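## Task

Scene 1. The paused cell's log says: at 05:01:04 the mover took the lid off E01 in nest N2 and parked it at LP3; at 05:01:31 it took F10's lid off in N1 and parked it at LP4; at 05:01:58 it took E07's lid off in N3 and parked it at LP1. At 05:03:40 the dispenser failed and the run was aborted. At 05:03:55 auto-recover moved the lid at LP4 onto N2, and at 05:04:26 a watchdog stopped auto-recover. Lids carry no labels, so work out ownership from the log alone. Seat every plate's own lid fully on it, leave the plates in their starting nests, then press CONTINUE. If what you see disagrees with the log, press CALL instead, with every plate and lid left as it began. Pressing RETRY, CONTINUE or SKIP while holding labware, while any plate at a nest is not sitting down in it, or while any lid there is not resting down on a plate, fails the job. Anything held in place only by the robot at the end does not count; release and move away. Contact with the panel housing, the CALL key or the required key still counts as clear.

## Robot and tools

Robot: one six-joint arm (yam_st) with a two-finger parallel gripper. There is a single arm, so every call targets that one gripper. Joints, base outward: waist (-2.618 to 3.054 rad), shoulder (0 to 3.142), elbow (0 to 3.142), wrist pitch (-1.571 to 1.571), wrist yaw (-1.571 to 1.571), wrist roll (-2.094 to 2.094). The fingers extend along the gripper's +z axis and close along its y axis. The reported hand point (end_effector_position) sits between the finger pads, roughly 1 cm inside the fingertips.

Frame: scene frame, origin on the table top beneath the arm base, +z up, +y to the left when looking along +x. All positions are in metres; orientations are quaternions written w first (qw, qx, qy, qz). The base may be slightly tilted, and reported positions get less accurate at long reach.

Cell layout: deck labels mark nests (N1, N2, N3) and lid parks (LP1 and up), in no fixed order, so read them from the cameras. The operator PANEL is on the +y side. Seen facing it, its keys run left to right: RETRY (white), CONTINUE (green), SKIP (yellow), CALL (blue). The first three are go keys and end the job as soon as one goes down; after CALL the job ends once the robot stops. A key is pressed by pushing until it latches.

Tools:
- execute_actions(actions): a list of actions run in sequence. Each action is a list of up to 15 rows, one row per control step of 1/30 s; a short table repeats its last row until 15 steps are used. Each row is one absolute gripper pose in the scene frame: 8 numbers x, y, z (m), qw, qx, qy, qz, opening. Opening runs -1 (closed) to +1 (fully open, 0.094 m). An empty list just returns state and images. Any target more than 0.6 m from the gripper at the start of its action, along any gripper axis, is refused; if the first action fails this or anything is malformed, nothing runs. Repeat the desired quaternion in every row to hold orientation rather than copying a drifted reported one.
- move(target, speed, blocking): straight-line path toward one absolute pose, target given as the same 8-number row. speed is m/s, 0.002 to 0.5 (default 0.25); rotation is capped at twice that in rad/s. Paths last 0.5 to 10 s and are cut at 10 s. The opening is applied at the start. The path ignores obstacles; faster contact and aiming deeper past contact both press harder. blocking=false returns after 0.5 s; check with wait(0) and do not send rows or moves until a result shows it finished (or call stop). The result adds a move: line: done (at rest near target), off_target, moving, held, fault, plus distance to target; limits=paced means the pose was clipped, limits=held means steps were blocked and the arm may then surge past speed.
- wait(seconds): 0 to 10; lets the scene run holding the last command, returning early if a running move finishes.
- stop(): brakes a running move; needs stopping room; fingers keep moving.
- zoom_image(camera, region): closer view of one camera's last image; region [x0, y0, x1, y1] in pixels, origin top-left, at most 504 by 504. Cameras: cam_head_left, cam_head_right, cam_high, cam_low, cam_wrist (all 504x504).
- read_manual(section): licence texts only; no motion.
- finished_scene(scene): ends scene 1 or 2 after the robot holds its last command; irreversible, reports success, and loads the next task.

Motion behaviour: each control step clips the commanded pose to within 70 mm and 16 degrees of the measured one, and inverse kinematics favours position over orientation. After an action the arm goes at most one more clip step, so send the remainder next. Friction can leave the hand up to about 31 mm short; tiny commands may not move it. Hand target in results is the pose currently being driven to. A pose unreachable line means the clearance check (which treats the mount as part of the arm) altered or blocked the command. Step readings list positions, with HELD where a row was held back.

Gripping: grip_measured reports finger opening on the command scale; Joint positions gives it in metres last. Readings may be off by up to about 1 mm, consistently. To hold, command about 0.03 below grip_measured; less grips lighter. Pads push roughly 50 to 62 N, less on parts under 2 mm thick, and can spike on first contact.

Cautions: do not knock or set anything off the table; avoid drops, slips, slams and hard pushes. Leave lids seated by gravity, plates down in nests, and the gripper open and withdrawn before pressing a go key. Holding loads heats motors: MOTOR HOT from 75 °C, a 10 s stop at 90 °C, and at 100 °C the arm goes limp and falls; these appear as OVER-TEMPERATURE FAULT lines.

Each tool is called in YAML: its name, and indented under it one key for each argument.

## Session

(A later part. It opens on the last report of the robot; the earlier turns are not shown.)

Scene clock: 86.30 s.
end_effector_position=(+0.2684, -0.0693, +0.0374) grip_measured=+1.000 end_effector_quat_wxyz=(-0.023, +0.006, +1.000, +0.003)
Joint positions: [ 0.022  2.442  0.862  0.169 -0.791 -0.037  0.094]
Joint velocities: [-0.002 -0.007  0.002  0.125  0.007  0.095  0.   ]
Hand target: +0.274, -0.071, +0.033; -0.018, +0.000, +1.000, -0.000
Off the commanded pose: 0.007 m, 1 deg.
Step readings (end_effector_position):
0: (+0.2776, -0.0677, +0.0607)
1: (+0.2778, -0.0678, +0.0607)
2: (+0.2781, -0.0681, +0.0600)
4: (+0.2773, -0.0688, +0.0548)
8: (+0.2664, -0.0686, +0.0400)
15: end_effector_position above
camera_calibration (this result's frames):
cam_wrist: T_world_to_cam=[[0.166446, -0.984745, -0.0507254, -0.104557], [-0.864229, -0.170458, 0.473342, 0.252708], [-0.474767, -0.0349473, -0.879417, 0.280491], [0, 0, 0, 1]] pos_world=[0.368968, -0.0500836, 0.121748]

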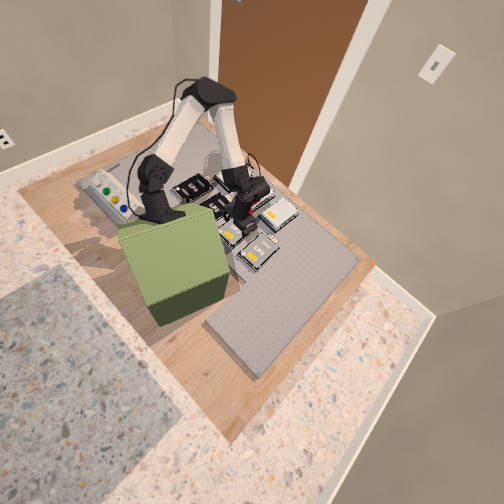

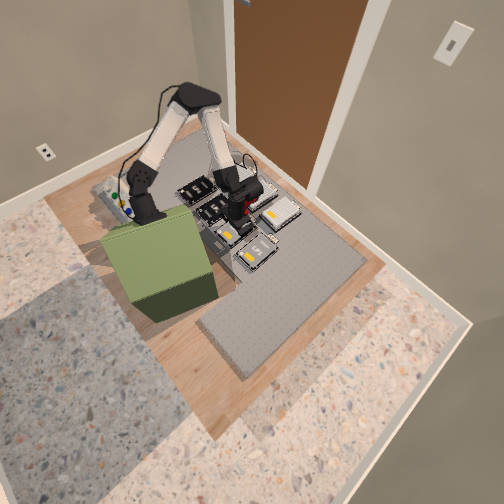

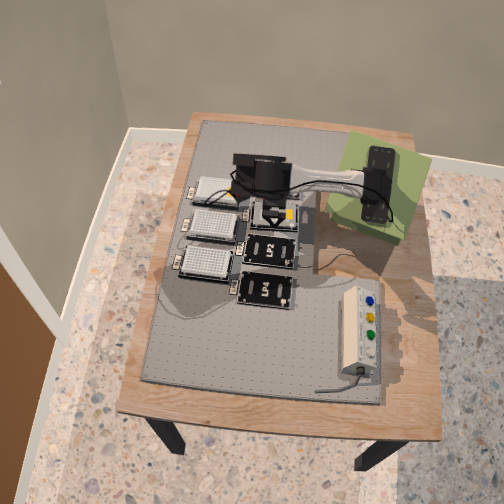

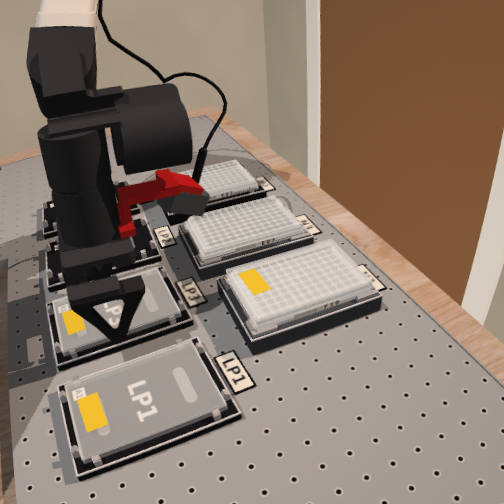

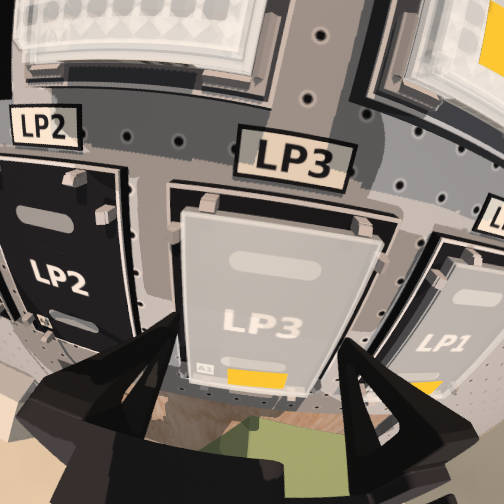

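execute_actions:
  actions:
    - [[0.273,-0.069,0.036,-0.018,0,1,0,1],[0.273,-0.069,0.036,-0.018,0,1,0,1],[0.273,-0.069,0.036,-0.018,0,1,0,0.95],[0.273,-0.069,0.036,-0.018,0,1,0,0.9],[0.273,-0.069,0.036,-0.018,0,1,0,0.87],[0.273,-0.069,0.036,-0.018,0,1,0,0.84],[0.273,-0.069,0.036,-0.018,0,1,0,0.82],[0.273,-0.069,0.036,-0.018,0,1,0,0.80],[0.273,-0.069,0.036,-0.018,0,1,0,0.785],[0.273,-0.069,0.036,-0.018,0,1,0,0.77],[0.273,-0.069,0.036,-0.018,0,1,0,0.755]]

zoom_image:
  camera: "cam_low"
  region: [30, 240, 230, 400]

Scene clock: 87.33 s.
end_effector_position=(+0.2703, -0.0695, +0.0374) grip_measured=+0.774 end_effector_quat_wxyz=(-0.020, +0.005, +1.000, +0.003)
Joint positions: [ 0.022  2.442  0.862  0.178 -0.791 -0.031  0.083]
Joint velocities: [ 0.002 -0.007 -0.007 -0.007 -0.037  0.022 -0.   ]
Hand target: +0.273, -0.069, +0.036; -0.018, -0.000, +1.000, +0.000
Off the commanded pose: 0.003 m, 1 deg.
Step readings (end_effector_position):
0: (+0.2703, -0.0695, +0.0374)
1: (+0.2703, -0.0695, +0.0374)
2: (+0.2703, -0.0695, +0.0374)
4: (+0.2703, -0.0695, +0.0374)
8: (+0.2703, -0.0695, +0.0374)
15: end_effector_position above
camera_calibration (this result's frames):
cam_wrist: T_world_to_cam=[[0.168196, -0.984554, -0.0486261, -0.105617], [-0.867123, -0.171236, 0.467734, 0.255245], [-0.468836, -0.0365062, -0.88253, 0.279696], [0, 0, 0, 1]] pos_world=[0.370224, -0.0500677, 0.122317]

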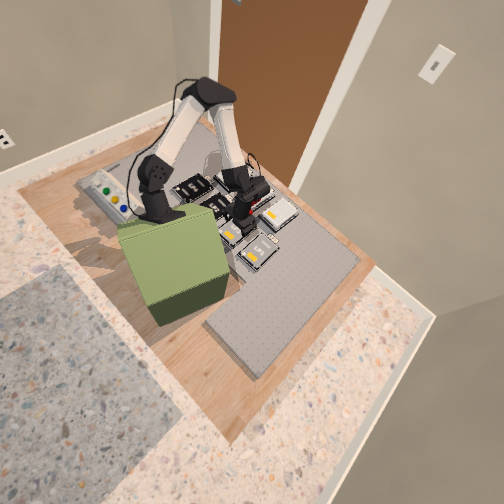

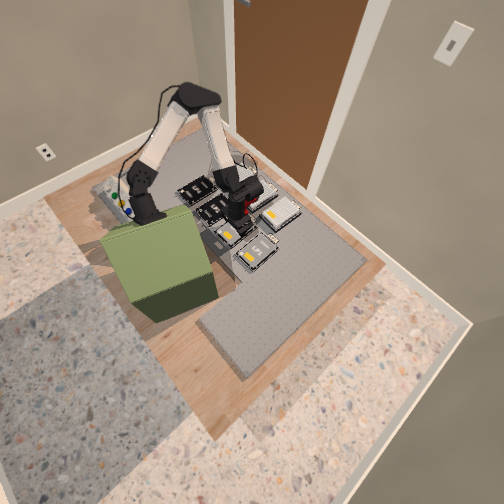

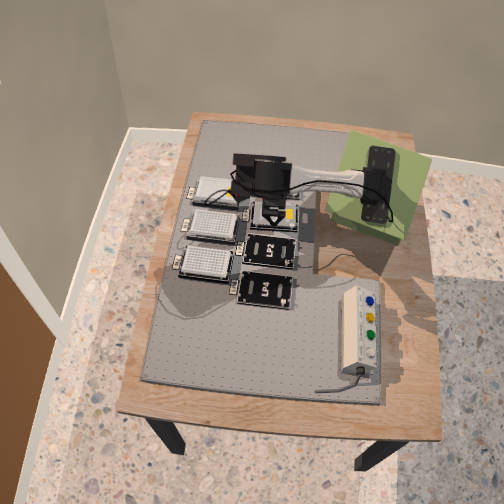

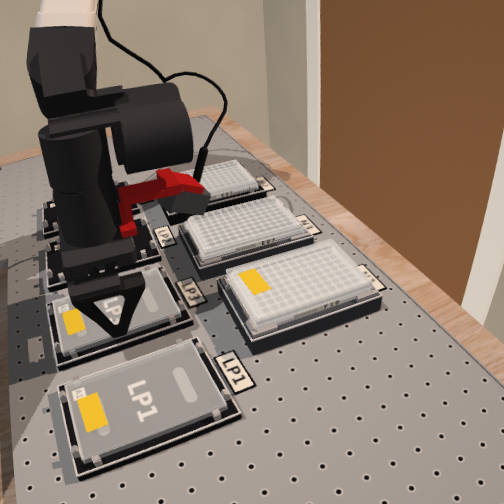

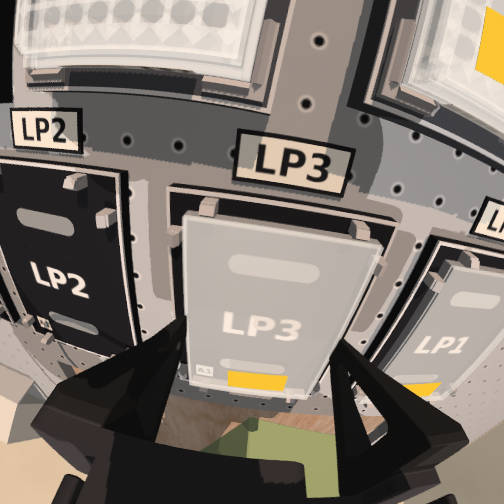

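Region (30, 240, 230, 400) of cam_low's 504x504 image, scaled by 2.520, with more detail than that image has; it fills the top 403 rows of this view, and the rest is white.

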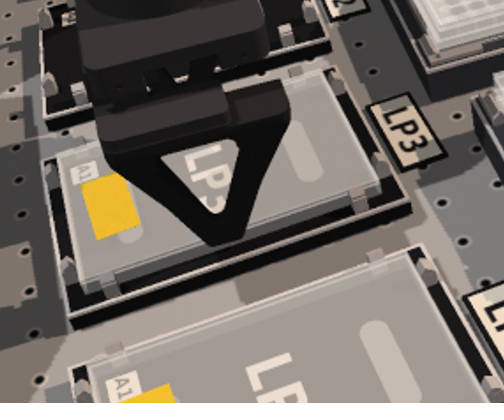

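execute_actions:
  actions:
    - [[0.270,-0.069,0.045,-0.018,0,1,0,0.75],[0.270,-0.069,0.053,-0.018,0,1,0,0.75],[0.270,-0.069,0.061,-0.018,0,1,0,0.75],[0.270,-0.069,0.070,-0.018,0,1,0,0.75],[0.270,-0.069,0.080,-0.016,0,1,0,0.75],[0.270,-0.069,0.090,-0.012,0,1,0,0.75],[0.270,-0.069,0.100,-0.008,0,1,0,0.75],[0.270,-0.069,0.110,-0.004,0,1,0,0.75],[0.270,-0.069,0.115,0,0,1,0,0.75]]

Scene clock: 88.37 s.
end_effector_position=(+0.2892, -0.0745, +0.1156) grip_measured=+0.773 end_effector_quat_wxyz=(+0.029, -0.008, +0.999, -0.011)
Joint positions: [-0.172  2.217  0.814 -0.052 -0.803 -0.23   0.083]
Joint velocities: [-0.017 -0.007 -0.007 -0.432 -0.022 -0.286  0.   ]
Hand target: +0.270, -0.068, +0.115; +0.002, +0.001, +1.000, +0.000
Off the commanded pose: 0.020 m, 4 deg.
Step readings (end_effector_position):
0: (+0.2703, -0.0695, +0.0374)
1: (+0.2701, -0.0695, +0.0374)
2: (+0.2704, -0.0693, +0.0384)
4: (+0.2724, -0.0692, +0.0457)
8: (+0.2817, -0.0720, +0.0805)
15: end_effector_position above
camera_calibration (this result's frames):
cam_wrist: T_world_to_cam=[[0.196959, -0.980405, -0.00372438, -0.123093], [-0.903763, -0.183032, 0.386926, 0.25327], [-0.380026, -0.0728428, -0.922103, 0.333635], [0, 0, 0, 1]] pos_world=[0.37993, -0.0500215, 0.209191]

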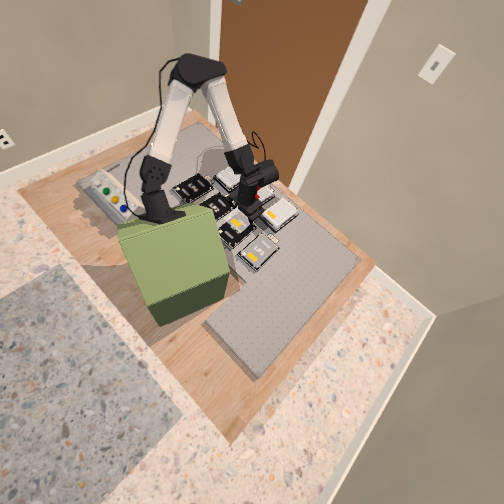

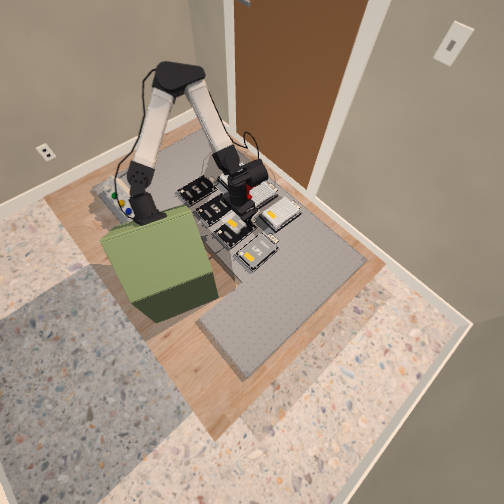

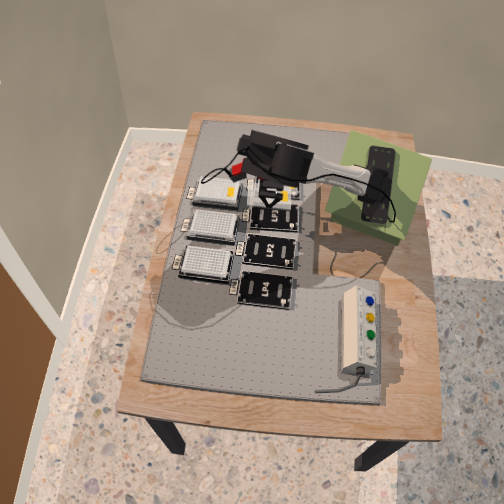

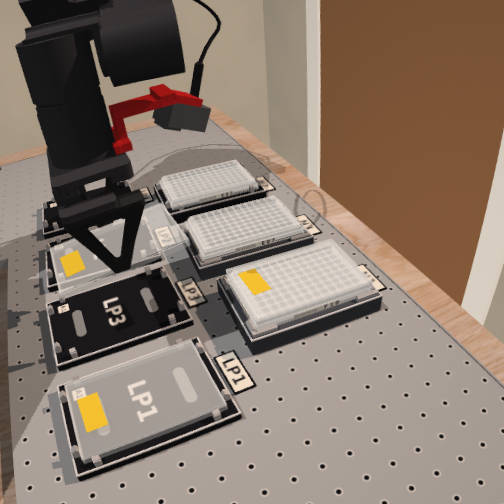

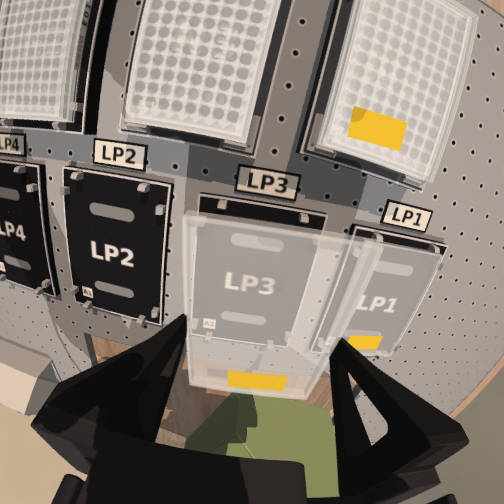

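move:
  target: [0.449,0.128,0.105,0,0,1,0,0.75]
  speed: 0.25

Scene clock: 90.57 s.
end_effector_position=(+0.4466, +0.1268, +0.1085) grip_measured=+0.773 end_effector_quat_wxyz=(+0.004, -0.003, +1.000, +0.002)
Joint positions: [ 0.233  2.108  1.522 -0.558 -0.721  0.277  0.083]
Joint velocities: [ 0.002 -0.022 -0.007  0.007  0.022  0.037 -0.   ]
Hand target: +0.450, +0.128, +0.106; +0.002, -0.001, +1.000, -0.001
Off the commanded pose: 0.004 m, 1 deg.
move: done
camera_calibration (this result's frames):
cam_wrist: T_world_to_cam=[[0.184708, -0.982012, -0.0391938, 0.0527141], [-0.885898, -0.183632, 0.425986, 0.423005], [-0.42552, -0.0439612, -0.90388, 0.416206], [0, 0, 0, 1]] pos_world=[0.542106, 0.14774, 0.198072]

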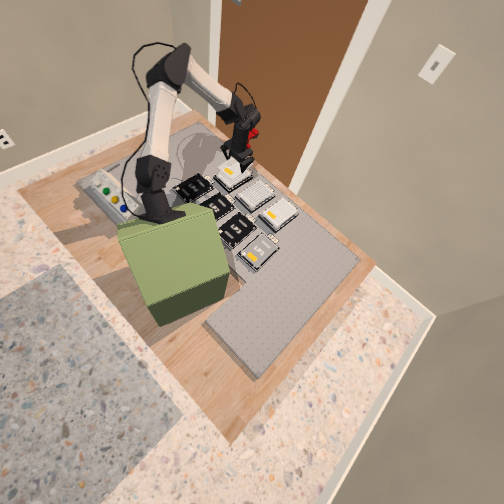

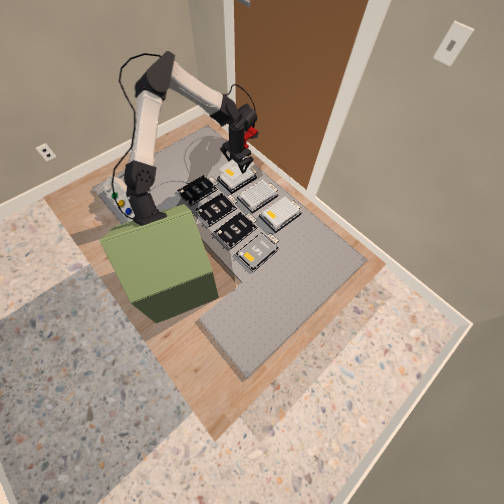

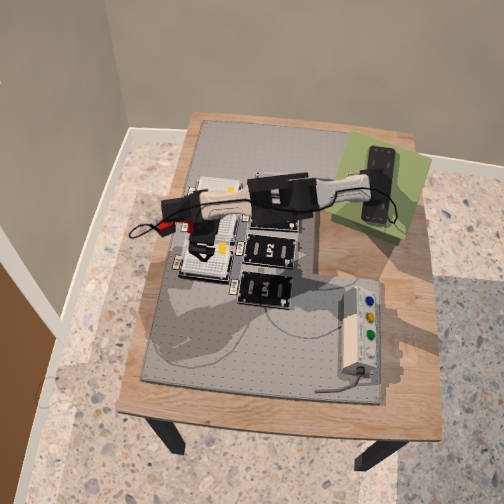

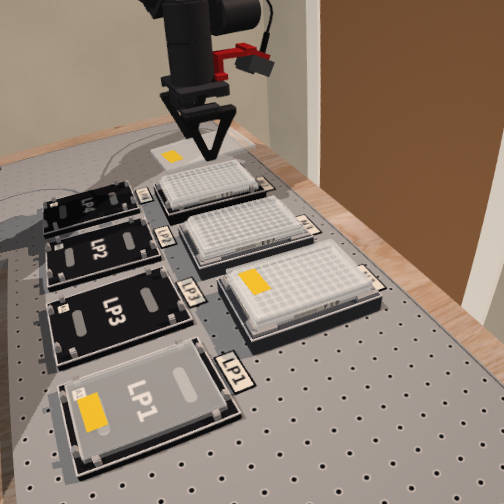

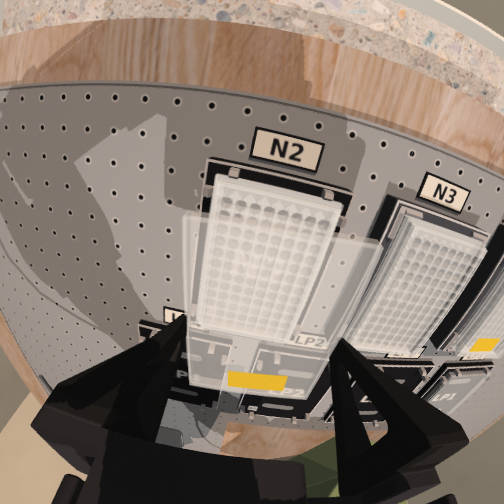

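zoom_image:
  camera: "cam_wrist"
  region: [160, 150, 410, 420]

Region (160, 150, 410, 420) of cam_wrist's 504x504 image, scaled by 1.867, with more detail than that image has; it fills the left 467 columns of this view, and the rest is white.

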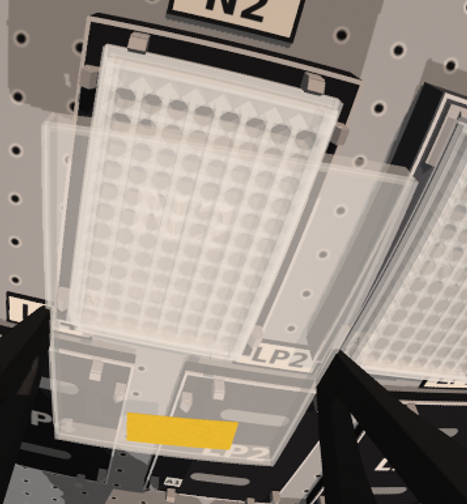

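zoom_image:
  camera: "cam_wrist"
  region: [170, 150, 400, 270]

Region (170, 150, 400, 270) of cam_wrist's 504x504 image, scaled by 2.191, with more detail than that image has; it fills the top 263 rows of this view, and the rest is white.

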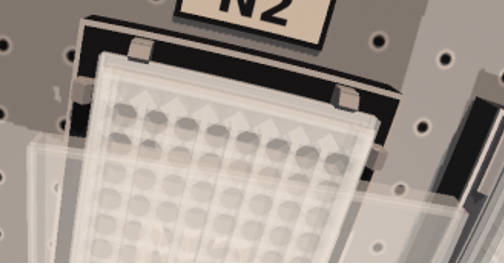

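execute_actions:
  actions:
    - [[0.450,0.128,0.100,0.012,0,1,0,0.75],[0.450,0.129,0.094,0.024,0,1,0,0.75],[0.450,0.129,0.088,0.033,0,1,0,0.75],[0.450,0.129,0.082,0.033,0,1,0,0.75],[0.450,0.129,0.078,0.033,0,1,0,0.75]]

zoom_image:
  camera: "cam_wrist"
  region: [160, 150, 410, 420]

Scene clock: 96.60 s.
end_effector_position=(+0.4590, +0.1412, +0.0906) grip_measured=+0.773 end_effector_quat_wxyz=(+0.042, -0.014, +0.999, +0.007)
Joint positions: [ 0.283  2.108  1.484 -0.384 -0.682  0.376  0.083]
Joint velocities: [ 0.002  0.012  0.002  0.007  0.037 -0.007  0.   ]
Hand target: +0.450, +0.129, +0.078; +0.033, -0.000, +0.999, -0.000
Off the commanded pose: 0.020 m, 2 deg.
Step readings (end_effector_position):
0: (+0.4463, +0.1267, +0.1085)
1: (+0.4470, +0.1267, +0.1085)
2: (+0.4488, +0.1270, +0.1079)
4: (+0.4530, +0.1284, +0.1042)
8: (+0.4528, +0.1363, +0.0932)
15: end_effector_position above
camera_calibration (this result's frames):
cam_wrist: T_world_to_cam=[[0.209272, -0.977266, -0.0339957, 0.0515148], [-0.91134, -0.207522, 0.355519, 0.465664], [-0.354492, -0.0434188, -0.93405, 0.376035], [0, 0, 0, 1]] pos_world=[0.546899, 0.163306, 0.187435]

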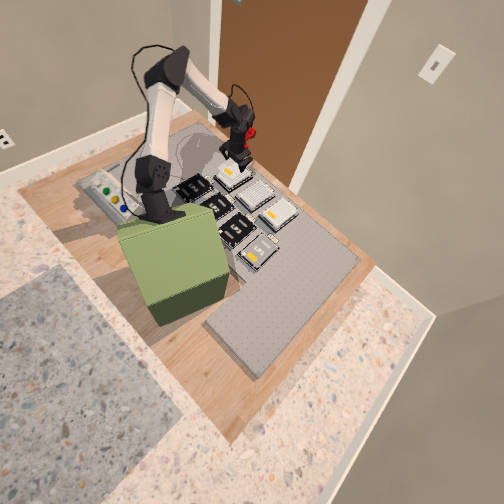

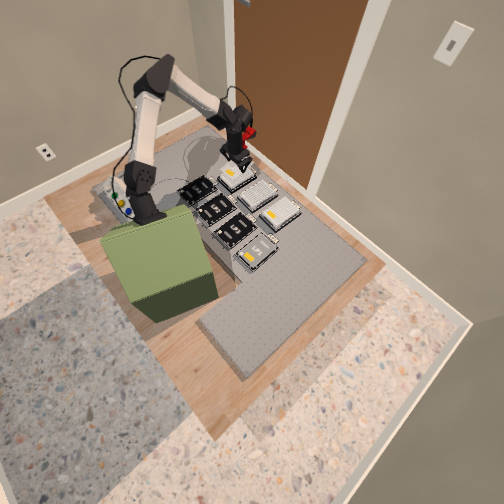

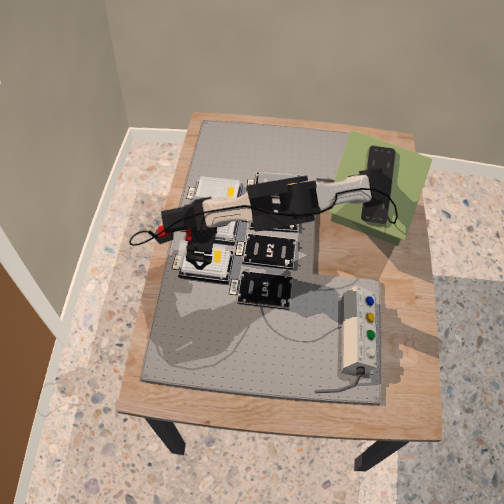

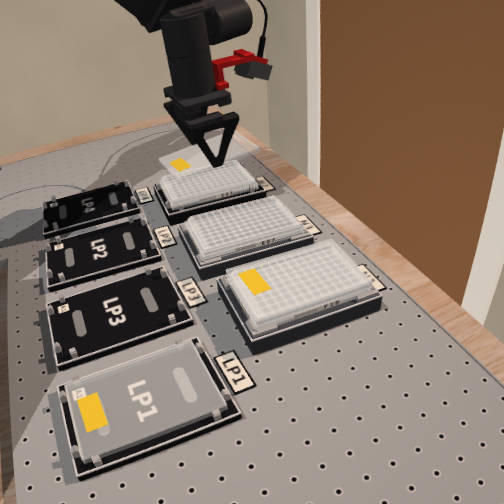

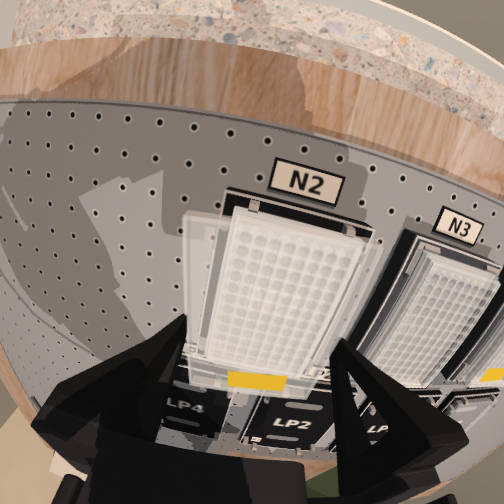

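Region (160, 150, 410, 420) of cam_wrist's 504x504 image, scaled by 1.867, with more detail than that image has; it fills the left 467 columns of this view, and the rest is white.

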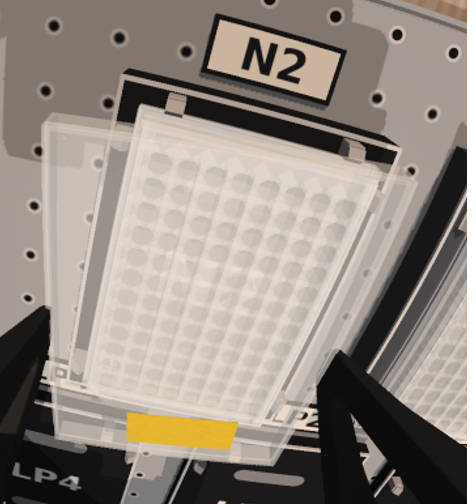

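execute_actions:
  actions:
    - [[0.450,0.129,0.098,0.01,0,1,0,0.75],[0.450,0.129,0.104,-0.005,0,1,0,0.75],[0.450,0.129,0.108,-0.02,0,1,0,0.75],[0.450,0.129,0.108,-0.02,0,1,0,0.75],[0.450,0.129,0.108,-0.02,0,1,0,0.75],[0.450,0.127,0.100,-0.02,0,1,0,0.75],[0.450,0.127,0.092,-0.02,0,1,0,0.75],[0.450,0.127,0.084,-0.02,0,1,0,0.75],[0.450,0.127,0.076,-0.02,0,1,0,0.75],[0.450,0.127,0.072,-0.02,0,1,0,0.75]]
    - [[0.450,0.127,0.072,-0.02,0,1,0,0.75]]

zoom_image:
  camera: "cam_wrist"
  region: [160, 150, 410, 420]

Scene clock: 98.67 s.
end_effector_position=(+0.4446, +0.1198, +0.0731) grip_measured=+0.773 end_effector_quat_wxyz=(-0.022, +0.007, +1.000, -0.003)
Joint positions: [ 0.274  2.218  1.592 -0.556 -0.709  0.3    0.083]
Joint velocities: [ 0.002  0.007  0.002 -0.022 -0.007 -0.037 -0.001]
Hand target: +0.450, +0.127, +0.072; -0.020, -0.000, +1.000, +0.000
Off the commanded pose: 0.009 m, 1 deg.
Step readings (end_effector_position; steps 1 to 15: 1st action; 16 to 30: 2nd action):
0: (+0.4617, +0.1417, +0.0909)
1: (+0.4599, +0.1409, +0.0912)
2: (+0.4569, +0.1400, +0.0927)
4: (+0.4539, +0.1372, +0.0981)
8: (+0.4606, +0.1339, +0.1042)
15: (+0.4468, +0.1213, +0.0755)
16: (+0.4454, +0.1204, +0.0738)
17: (+0.4448, +0.1198, +0.0731)
19: (+0.4446, +0.1198, +0.0731)
23: (+0.4446, +0.1198, +0.0731)
30: end_effector_position above
camera_calibration (this result's frames):
cam_wrist: T_world_to_cam=[[0.163681, -0.985784, -0.0379255, 0.0545515], [-0.86559, -0.161954, 0.47384, 0.419884], [-0.473246, -0.0447308, -0.879794, 0.402657], [0, 0, 0, 1]] pos_world=[0.545074, 0.139789, 0.157366]

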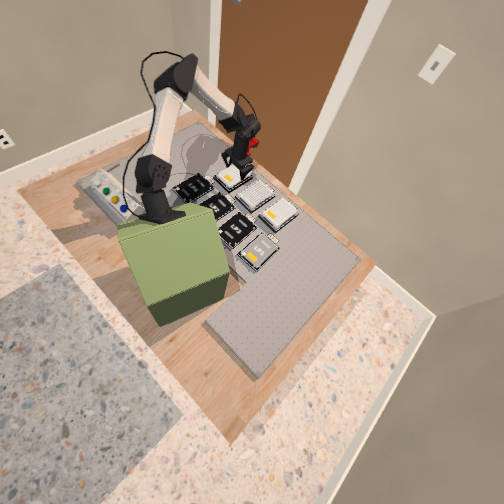

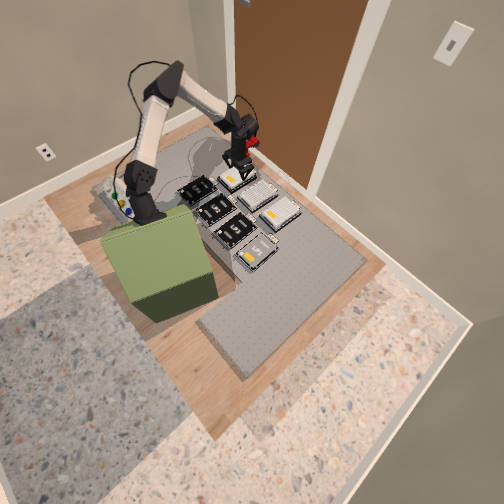

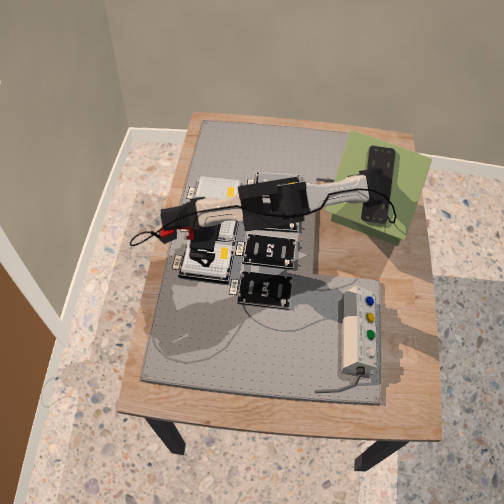

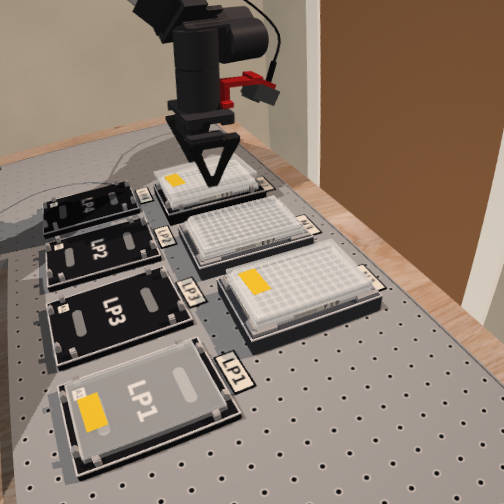

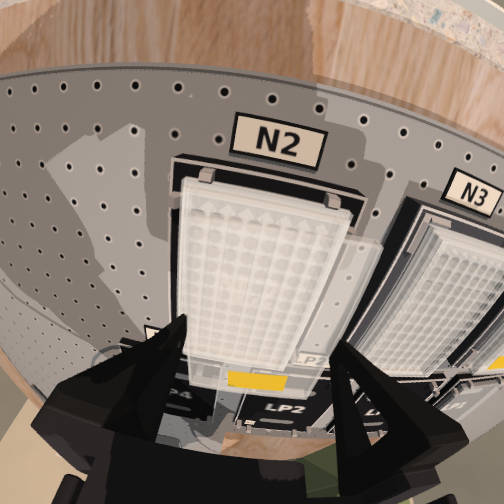

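Region (160, 150, 410, 420) of cam_wrist's 504x504 image, scaled by 1.867, with more detail than that image has; it fills the left 467 columns of this view, and the rest is white.

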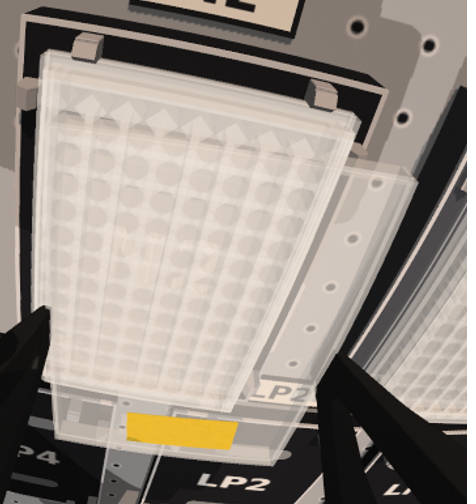

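execute_actions:
  actions:
    - [[0.451,0.130,0.076,-0.02,0.008,1,0,0.75],[0.451,0.134,0.076,-0.02,0.012,1,0,0.75],[0.451,0.137,0.076,-0.02,0.012,1,0,0.75]]

zoom_image:
  camera: "cam_wrist"
  region: [160, 150, 410, 420]

Scene clock: 99.77 s.
end_effector_position=(+0.4480, +0.1230, +0.0754) grip_measured=+0.773 end_effector_quat_wxyz=(-0.020, +0.021, +1.000, -0.003)
Joint positions: [ 0.274  2.218  1.61  -0.57  -0.709  0.33   0.083]
Joint velocities: [-0.007  0.007 -0.002 -0.022 -0.066 -0.037  0.   ]
Hand target: +0.451, +0.137, +0.076; -0.020, +0.012, +1.000, +0.000
Off the commanded pose: 0.014 m, 1 deg.
Step readings (end_effector_position):
0: (+0.4446, +0.1198, +0.0731)
1: (+0.4445, +0.1197, +0.0731)
2: (+0.4442, +0.1197, +0.0731)
4: (+0.4445, +0.1203, +0.0737)
8: (+0.4480, +0.1228, +0.0752)
15: end_effector_position above
camera_calibration (this result's frames):
cam_wrist: T_world_to_cam=[[0.137109, -0.989857, -0.0372059, 0.0695765], [-0.871154, -0.138374, 0.471108, 0.421987], [-0.471478, -0.0321809, -0.881291, 0.404191], [0, 0, 0, 1]] pos_world=[0.548643, 0.14027, 0.159996]

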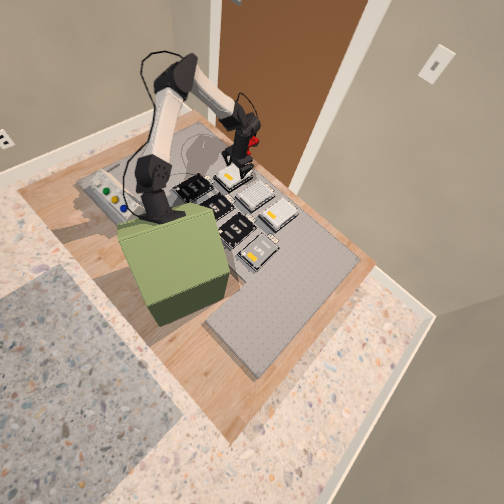

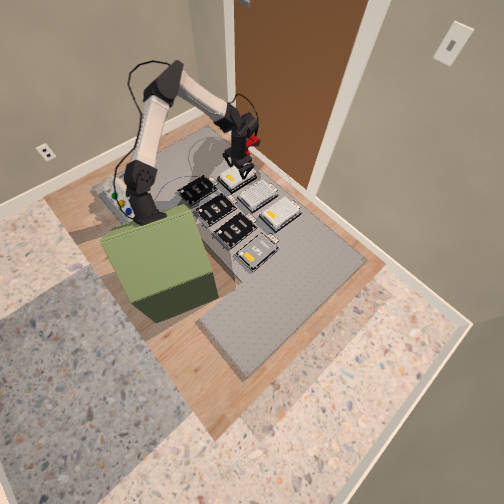

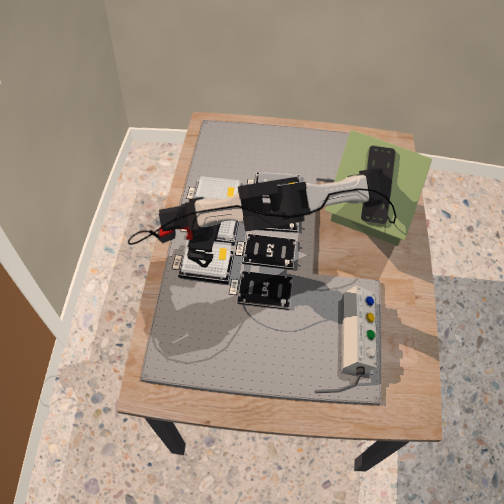

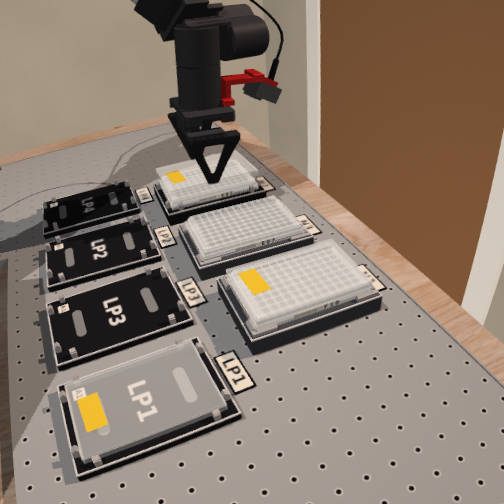

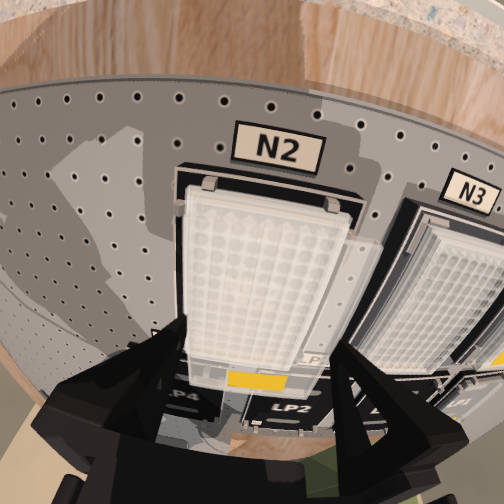

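Region (160, 150, 410, 420) of cam_wrist's 504x504 image, scaled by 1.867, with more detail than that image has; it fills the left 467 columns of this view, and the rest is white.

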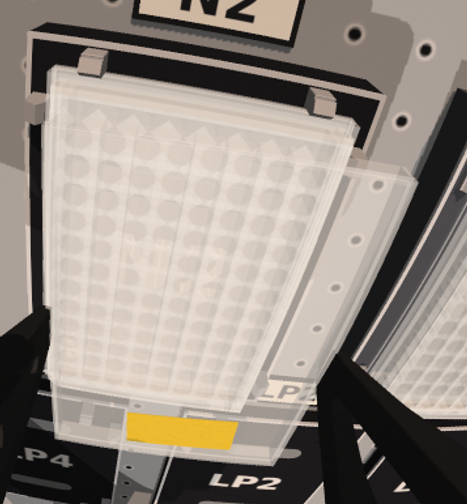

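execute_actions:
  actions:
    - [[0.451,0.144,0.076,-0.02,0.018,1,0,0.75],[0.451,0.144,0.076,-0.02,0.018,1,0,0.75],[0.451,0.144,0.076,-0.02,0.018,1,0,0.75],[0.451,0.144,0.076,-0.02,0.018,1,0,0.75],[0.451,0.144,0.076,-0.02,0.018,1,0,0.75],[0.451,0.133,0.076,-0.02,0.018,1,0,0.75]]

zoom_image:
  camera: "cam_wrist"
  region: [160, 150, 410, 420]

Scene clock: 101.33 s.
end_effector_position=(+0.4438, +0.1280, +0.0712) grip_measured=+0.773 end_effector_quat_wxyz=(-0.027, +0.026, +0.999, -0.002)
Joint positions: [ 0.289  2.218  1.61  -0.573 -0.709  0.348  0.083]
Joint velocities: [ 0.002  0.002 -0.002  0.051 -0.022  0.022 -0.   ]
Hand target: +0.451, +0.133, +0.076; -0.020, +0.018, +1.000, +0.000
Off the commanded pose: 0.010 m, 1 deg.
Step readings (end_effector_position):
0: (+0.4477, +0.1229, +0.0754)
1: (+0.4475, +0.1232, +0.0751)
2: (+0.4469, +0.1239, +0.0745)
4: (+0.4451, +0.1262, +0.0727)
8: (+0.4438, +0.1280, +0.0712)
15: end_effector_position above
camera_calibration (this result's frames):
cam_wrist: T_world_to_cam=[[0.126768, -0.991132, -0.0398405, 0.0799383], [-0.866432, -0.130195, 0.482021, 0.417172], [-0.482933, -0.0265859, -0.875253, 0.402624], [0, 0, 0, 1]] pos_world=[0.545758, 0.144247, 0.154497]

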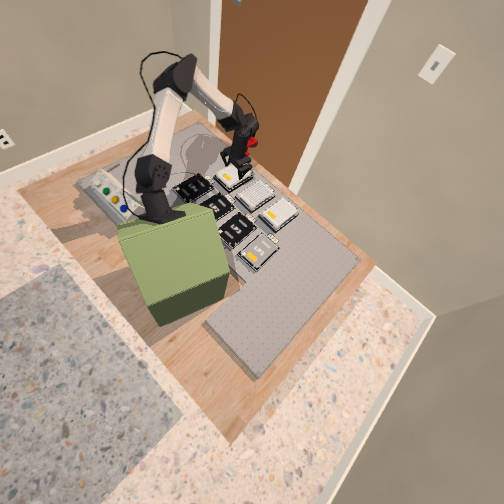

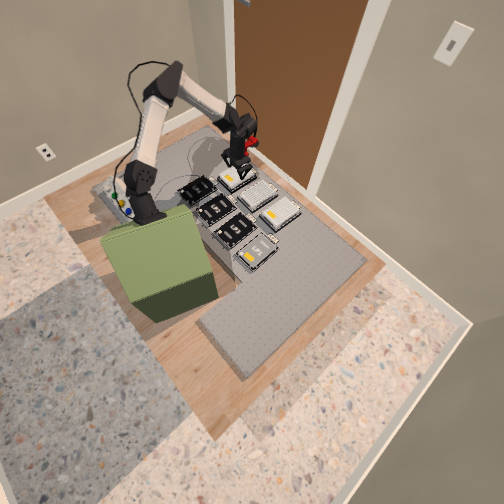

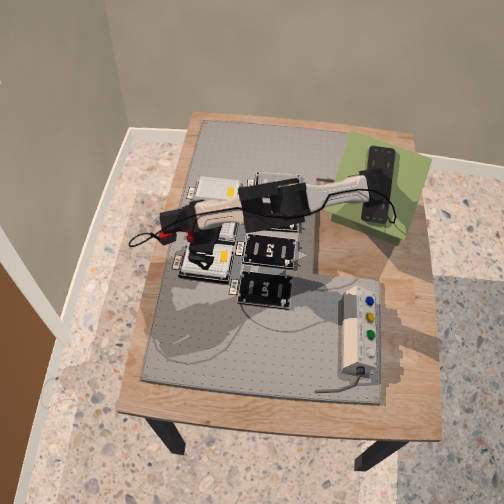

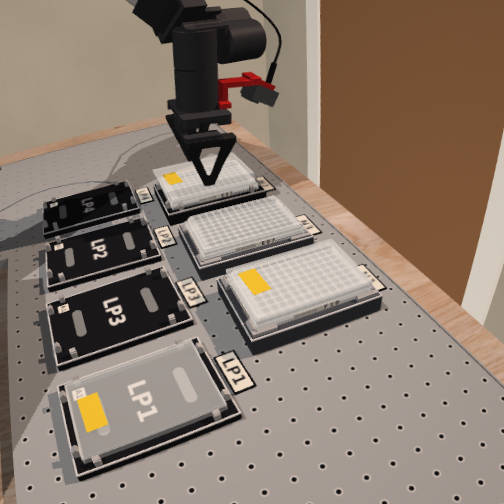

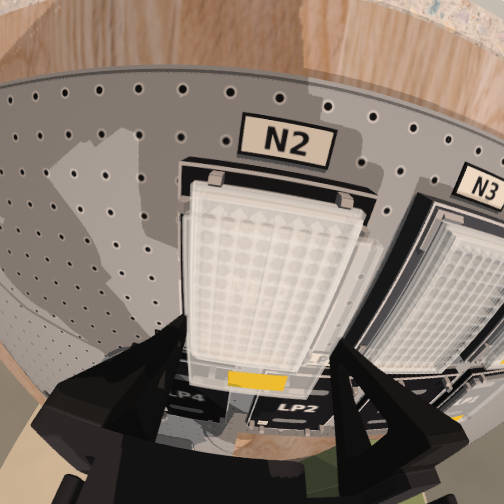

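Region (160, 150, 410, 420) of cam_wrist's 504x504 image, scaled by 1.867, with more detail than that image has; it fills the left 467 columns of this view, and the rest is white.

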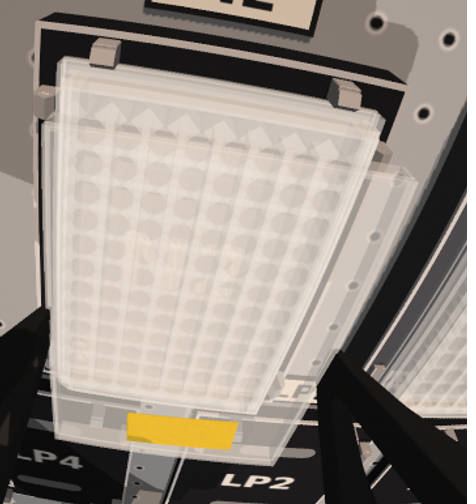

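execute_actions:
  actions:
    - [[0.450,0.132,0.068,-0.02,0.020,1,0,0.75],[0.450,0.132,0.064,-0.02,0.020,1,0,0.75],[0.450,0.132,0.060,-0.02,0.020,1,0,0.75]]

Scene clock: 102.40 s.
end_effector_position=(+0.4490, +0.1295, +0.0710) grip_measured=+0.773 end_effector_quat_wxyz=(-0.017, +0.025, +1.000, +0.001)
Joint positions: [ 0.289  2.218  1.61  -0.547 -0.708  0.365  0.083]
Joint velocities: [ 0.002 -0.017  0.007 -0.037 -0.081  0.022  0.001]
Hand target: +0.450, +0.132, +0.060; -0.020, +0.020, +1.000, -0.000
Off the commanded pose: 0.011 m, 1 deg.
Step readings (end_effector_position):
0: (+0.4438, +0.1280, +0.0712)
1: (+0.4439, +0.1280, +0.0712)
2: (+0.4443, +0.1282, +0.0712)
4: (+0.4458, +0.1286, +0.0711)
8: (+0.4479, +0.1292, +0.0710)
15: end_effector_position above
camera_calibration (this result's frames):
cam_wrist: T_world_to_cam=[[0.128056, -0.99085, -0.0426488, 0.0803402], [-0.875498, -0.133142, 0.464517, 0.42765], [-0.465945, -0.0221451, -0.884537, 0.397416], [0, 0, 0, 1]] pos_world=[0.549292, 0.145344, 0.156305]

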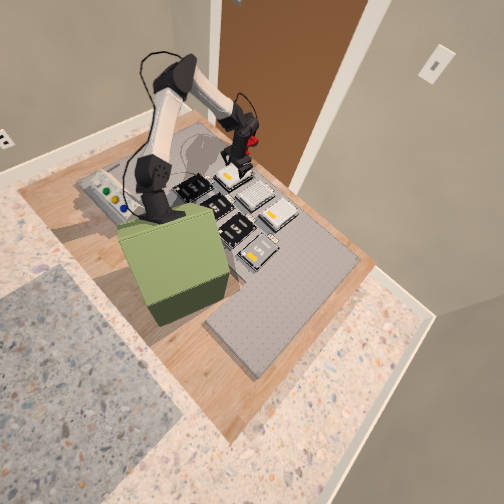

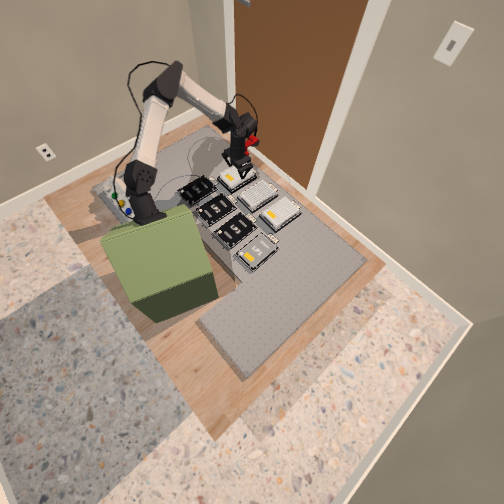

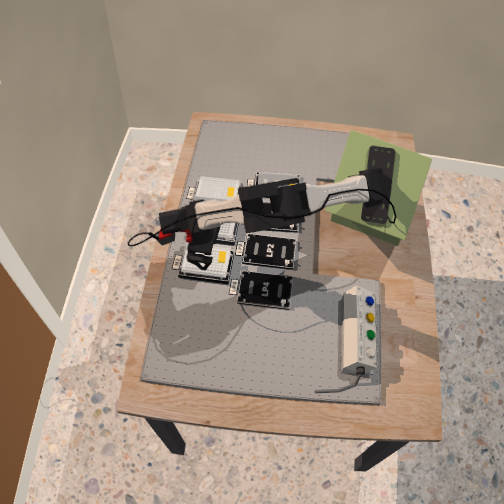

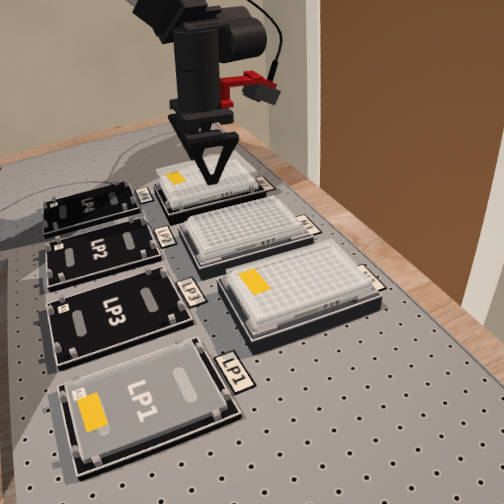

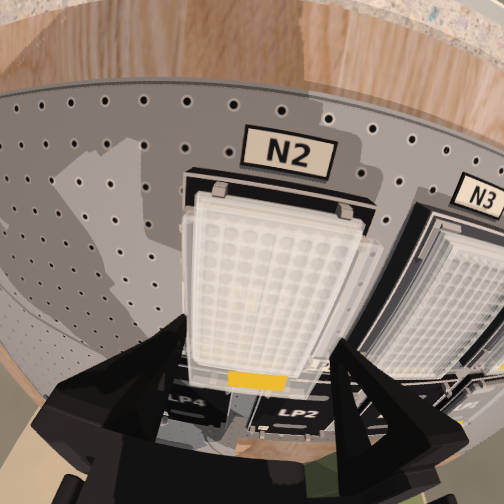

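zoom_image:
  camera: "cam_wrist"
  region: [170, 160, 400, 280]

Region (170, 160, 400, 280) of cam_wrist's 504x504 image, scaled by 2.191, with more detail than that image has; it fills the top 263 rows of this view, and the rest is white.

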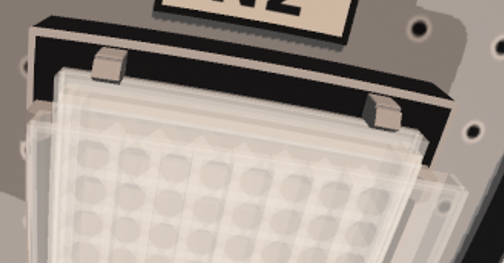

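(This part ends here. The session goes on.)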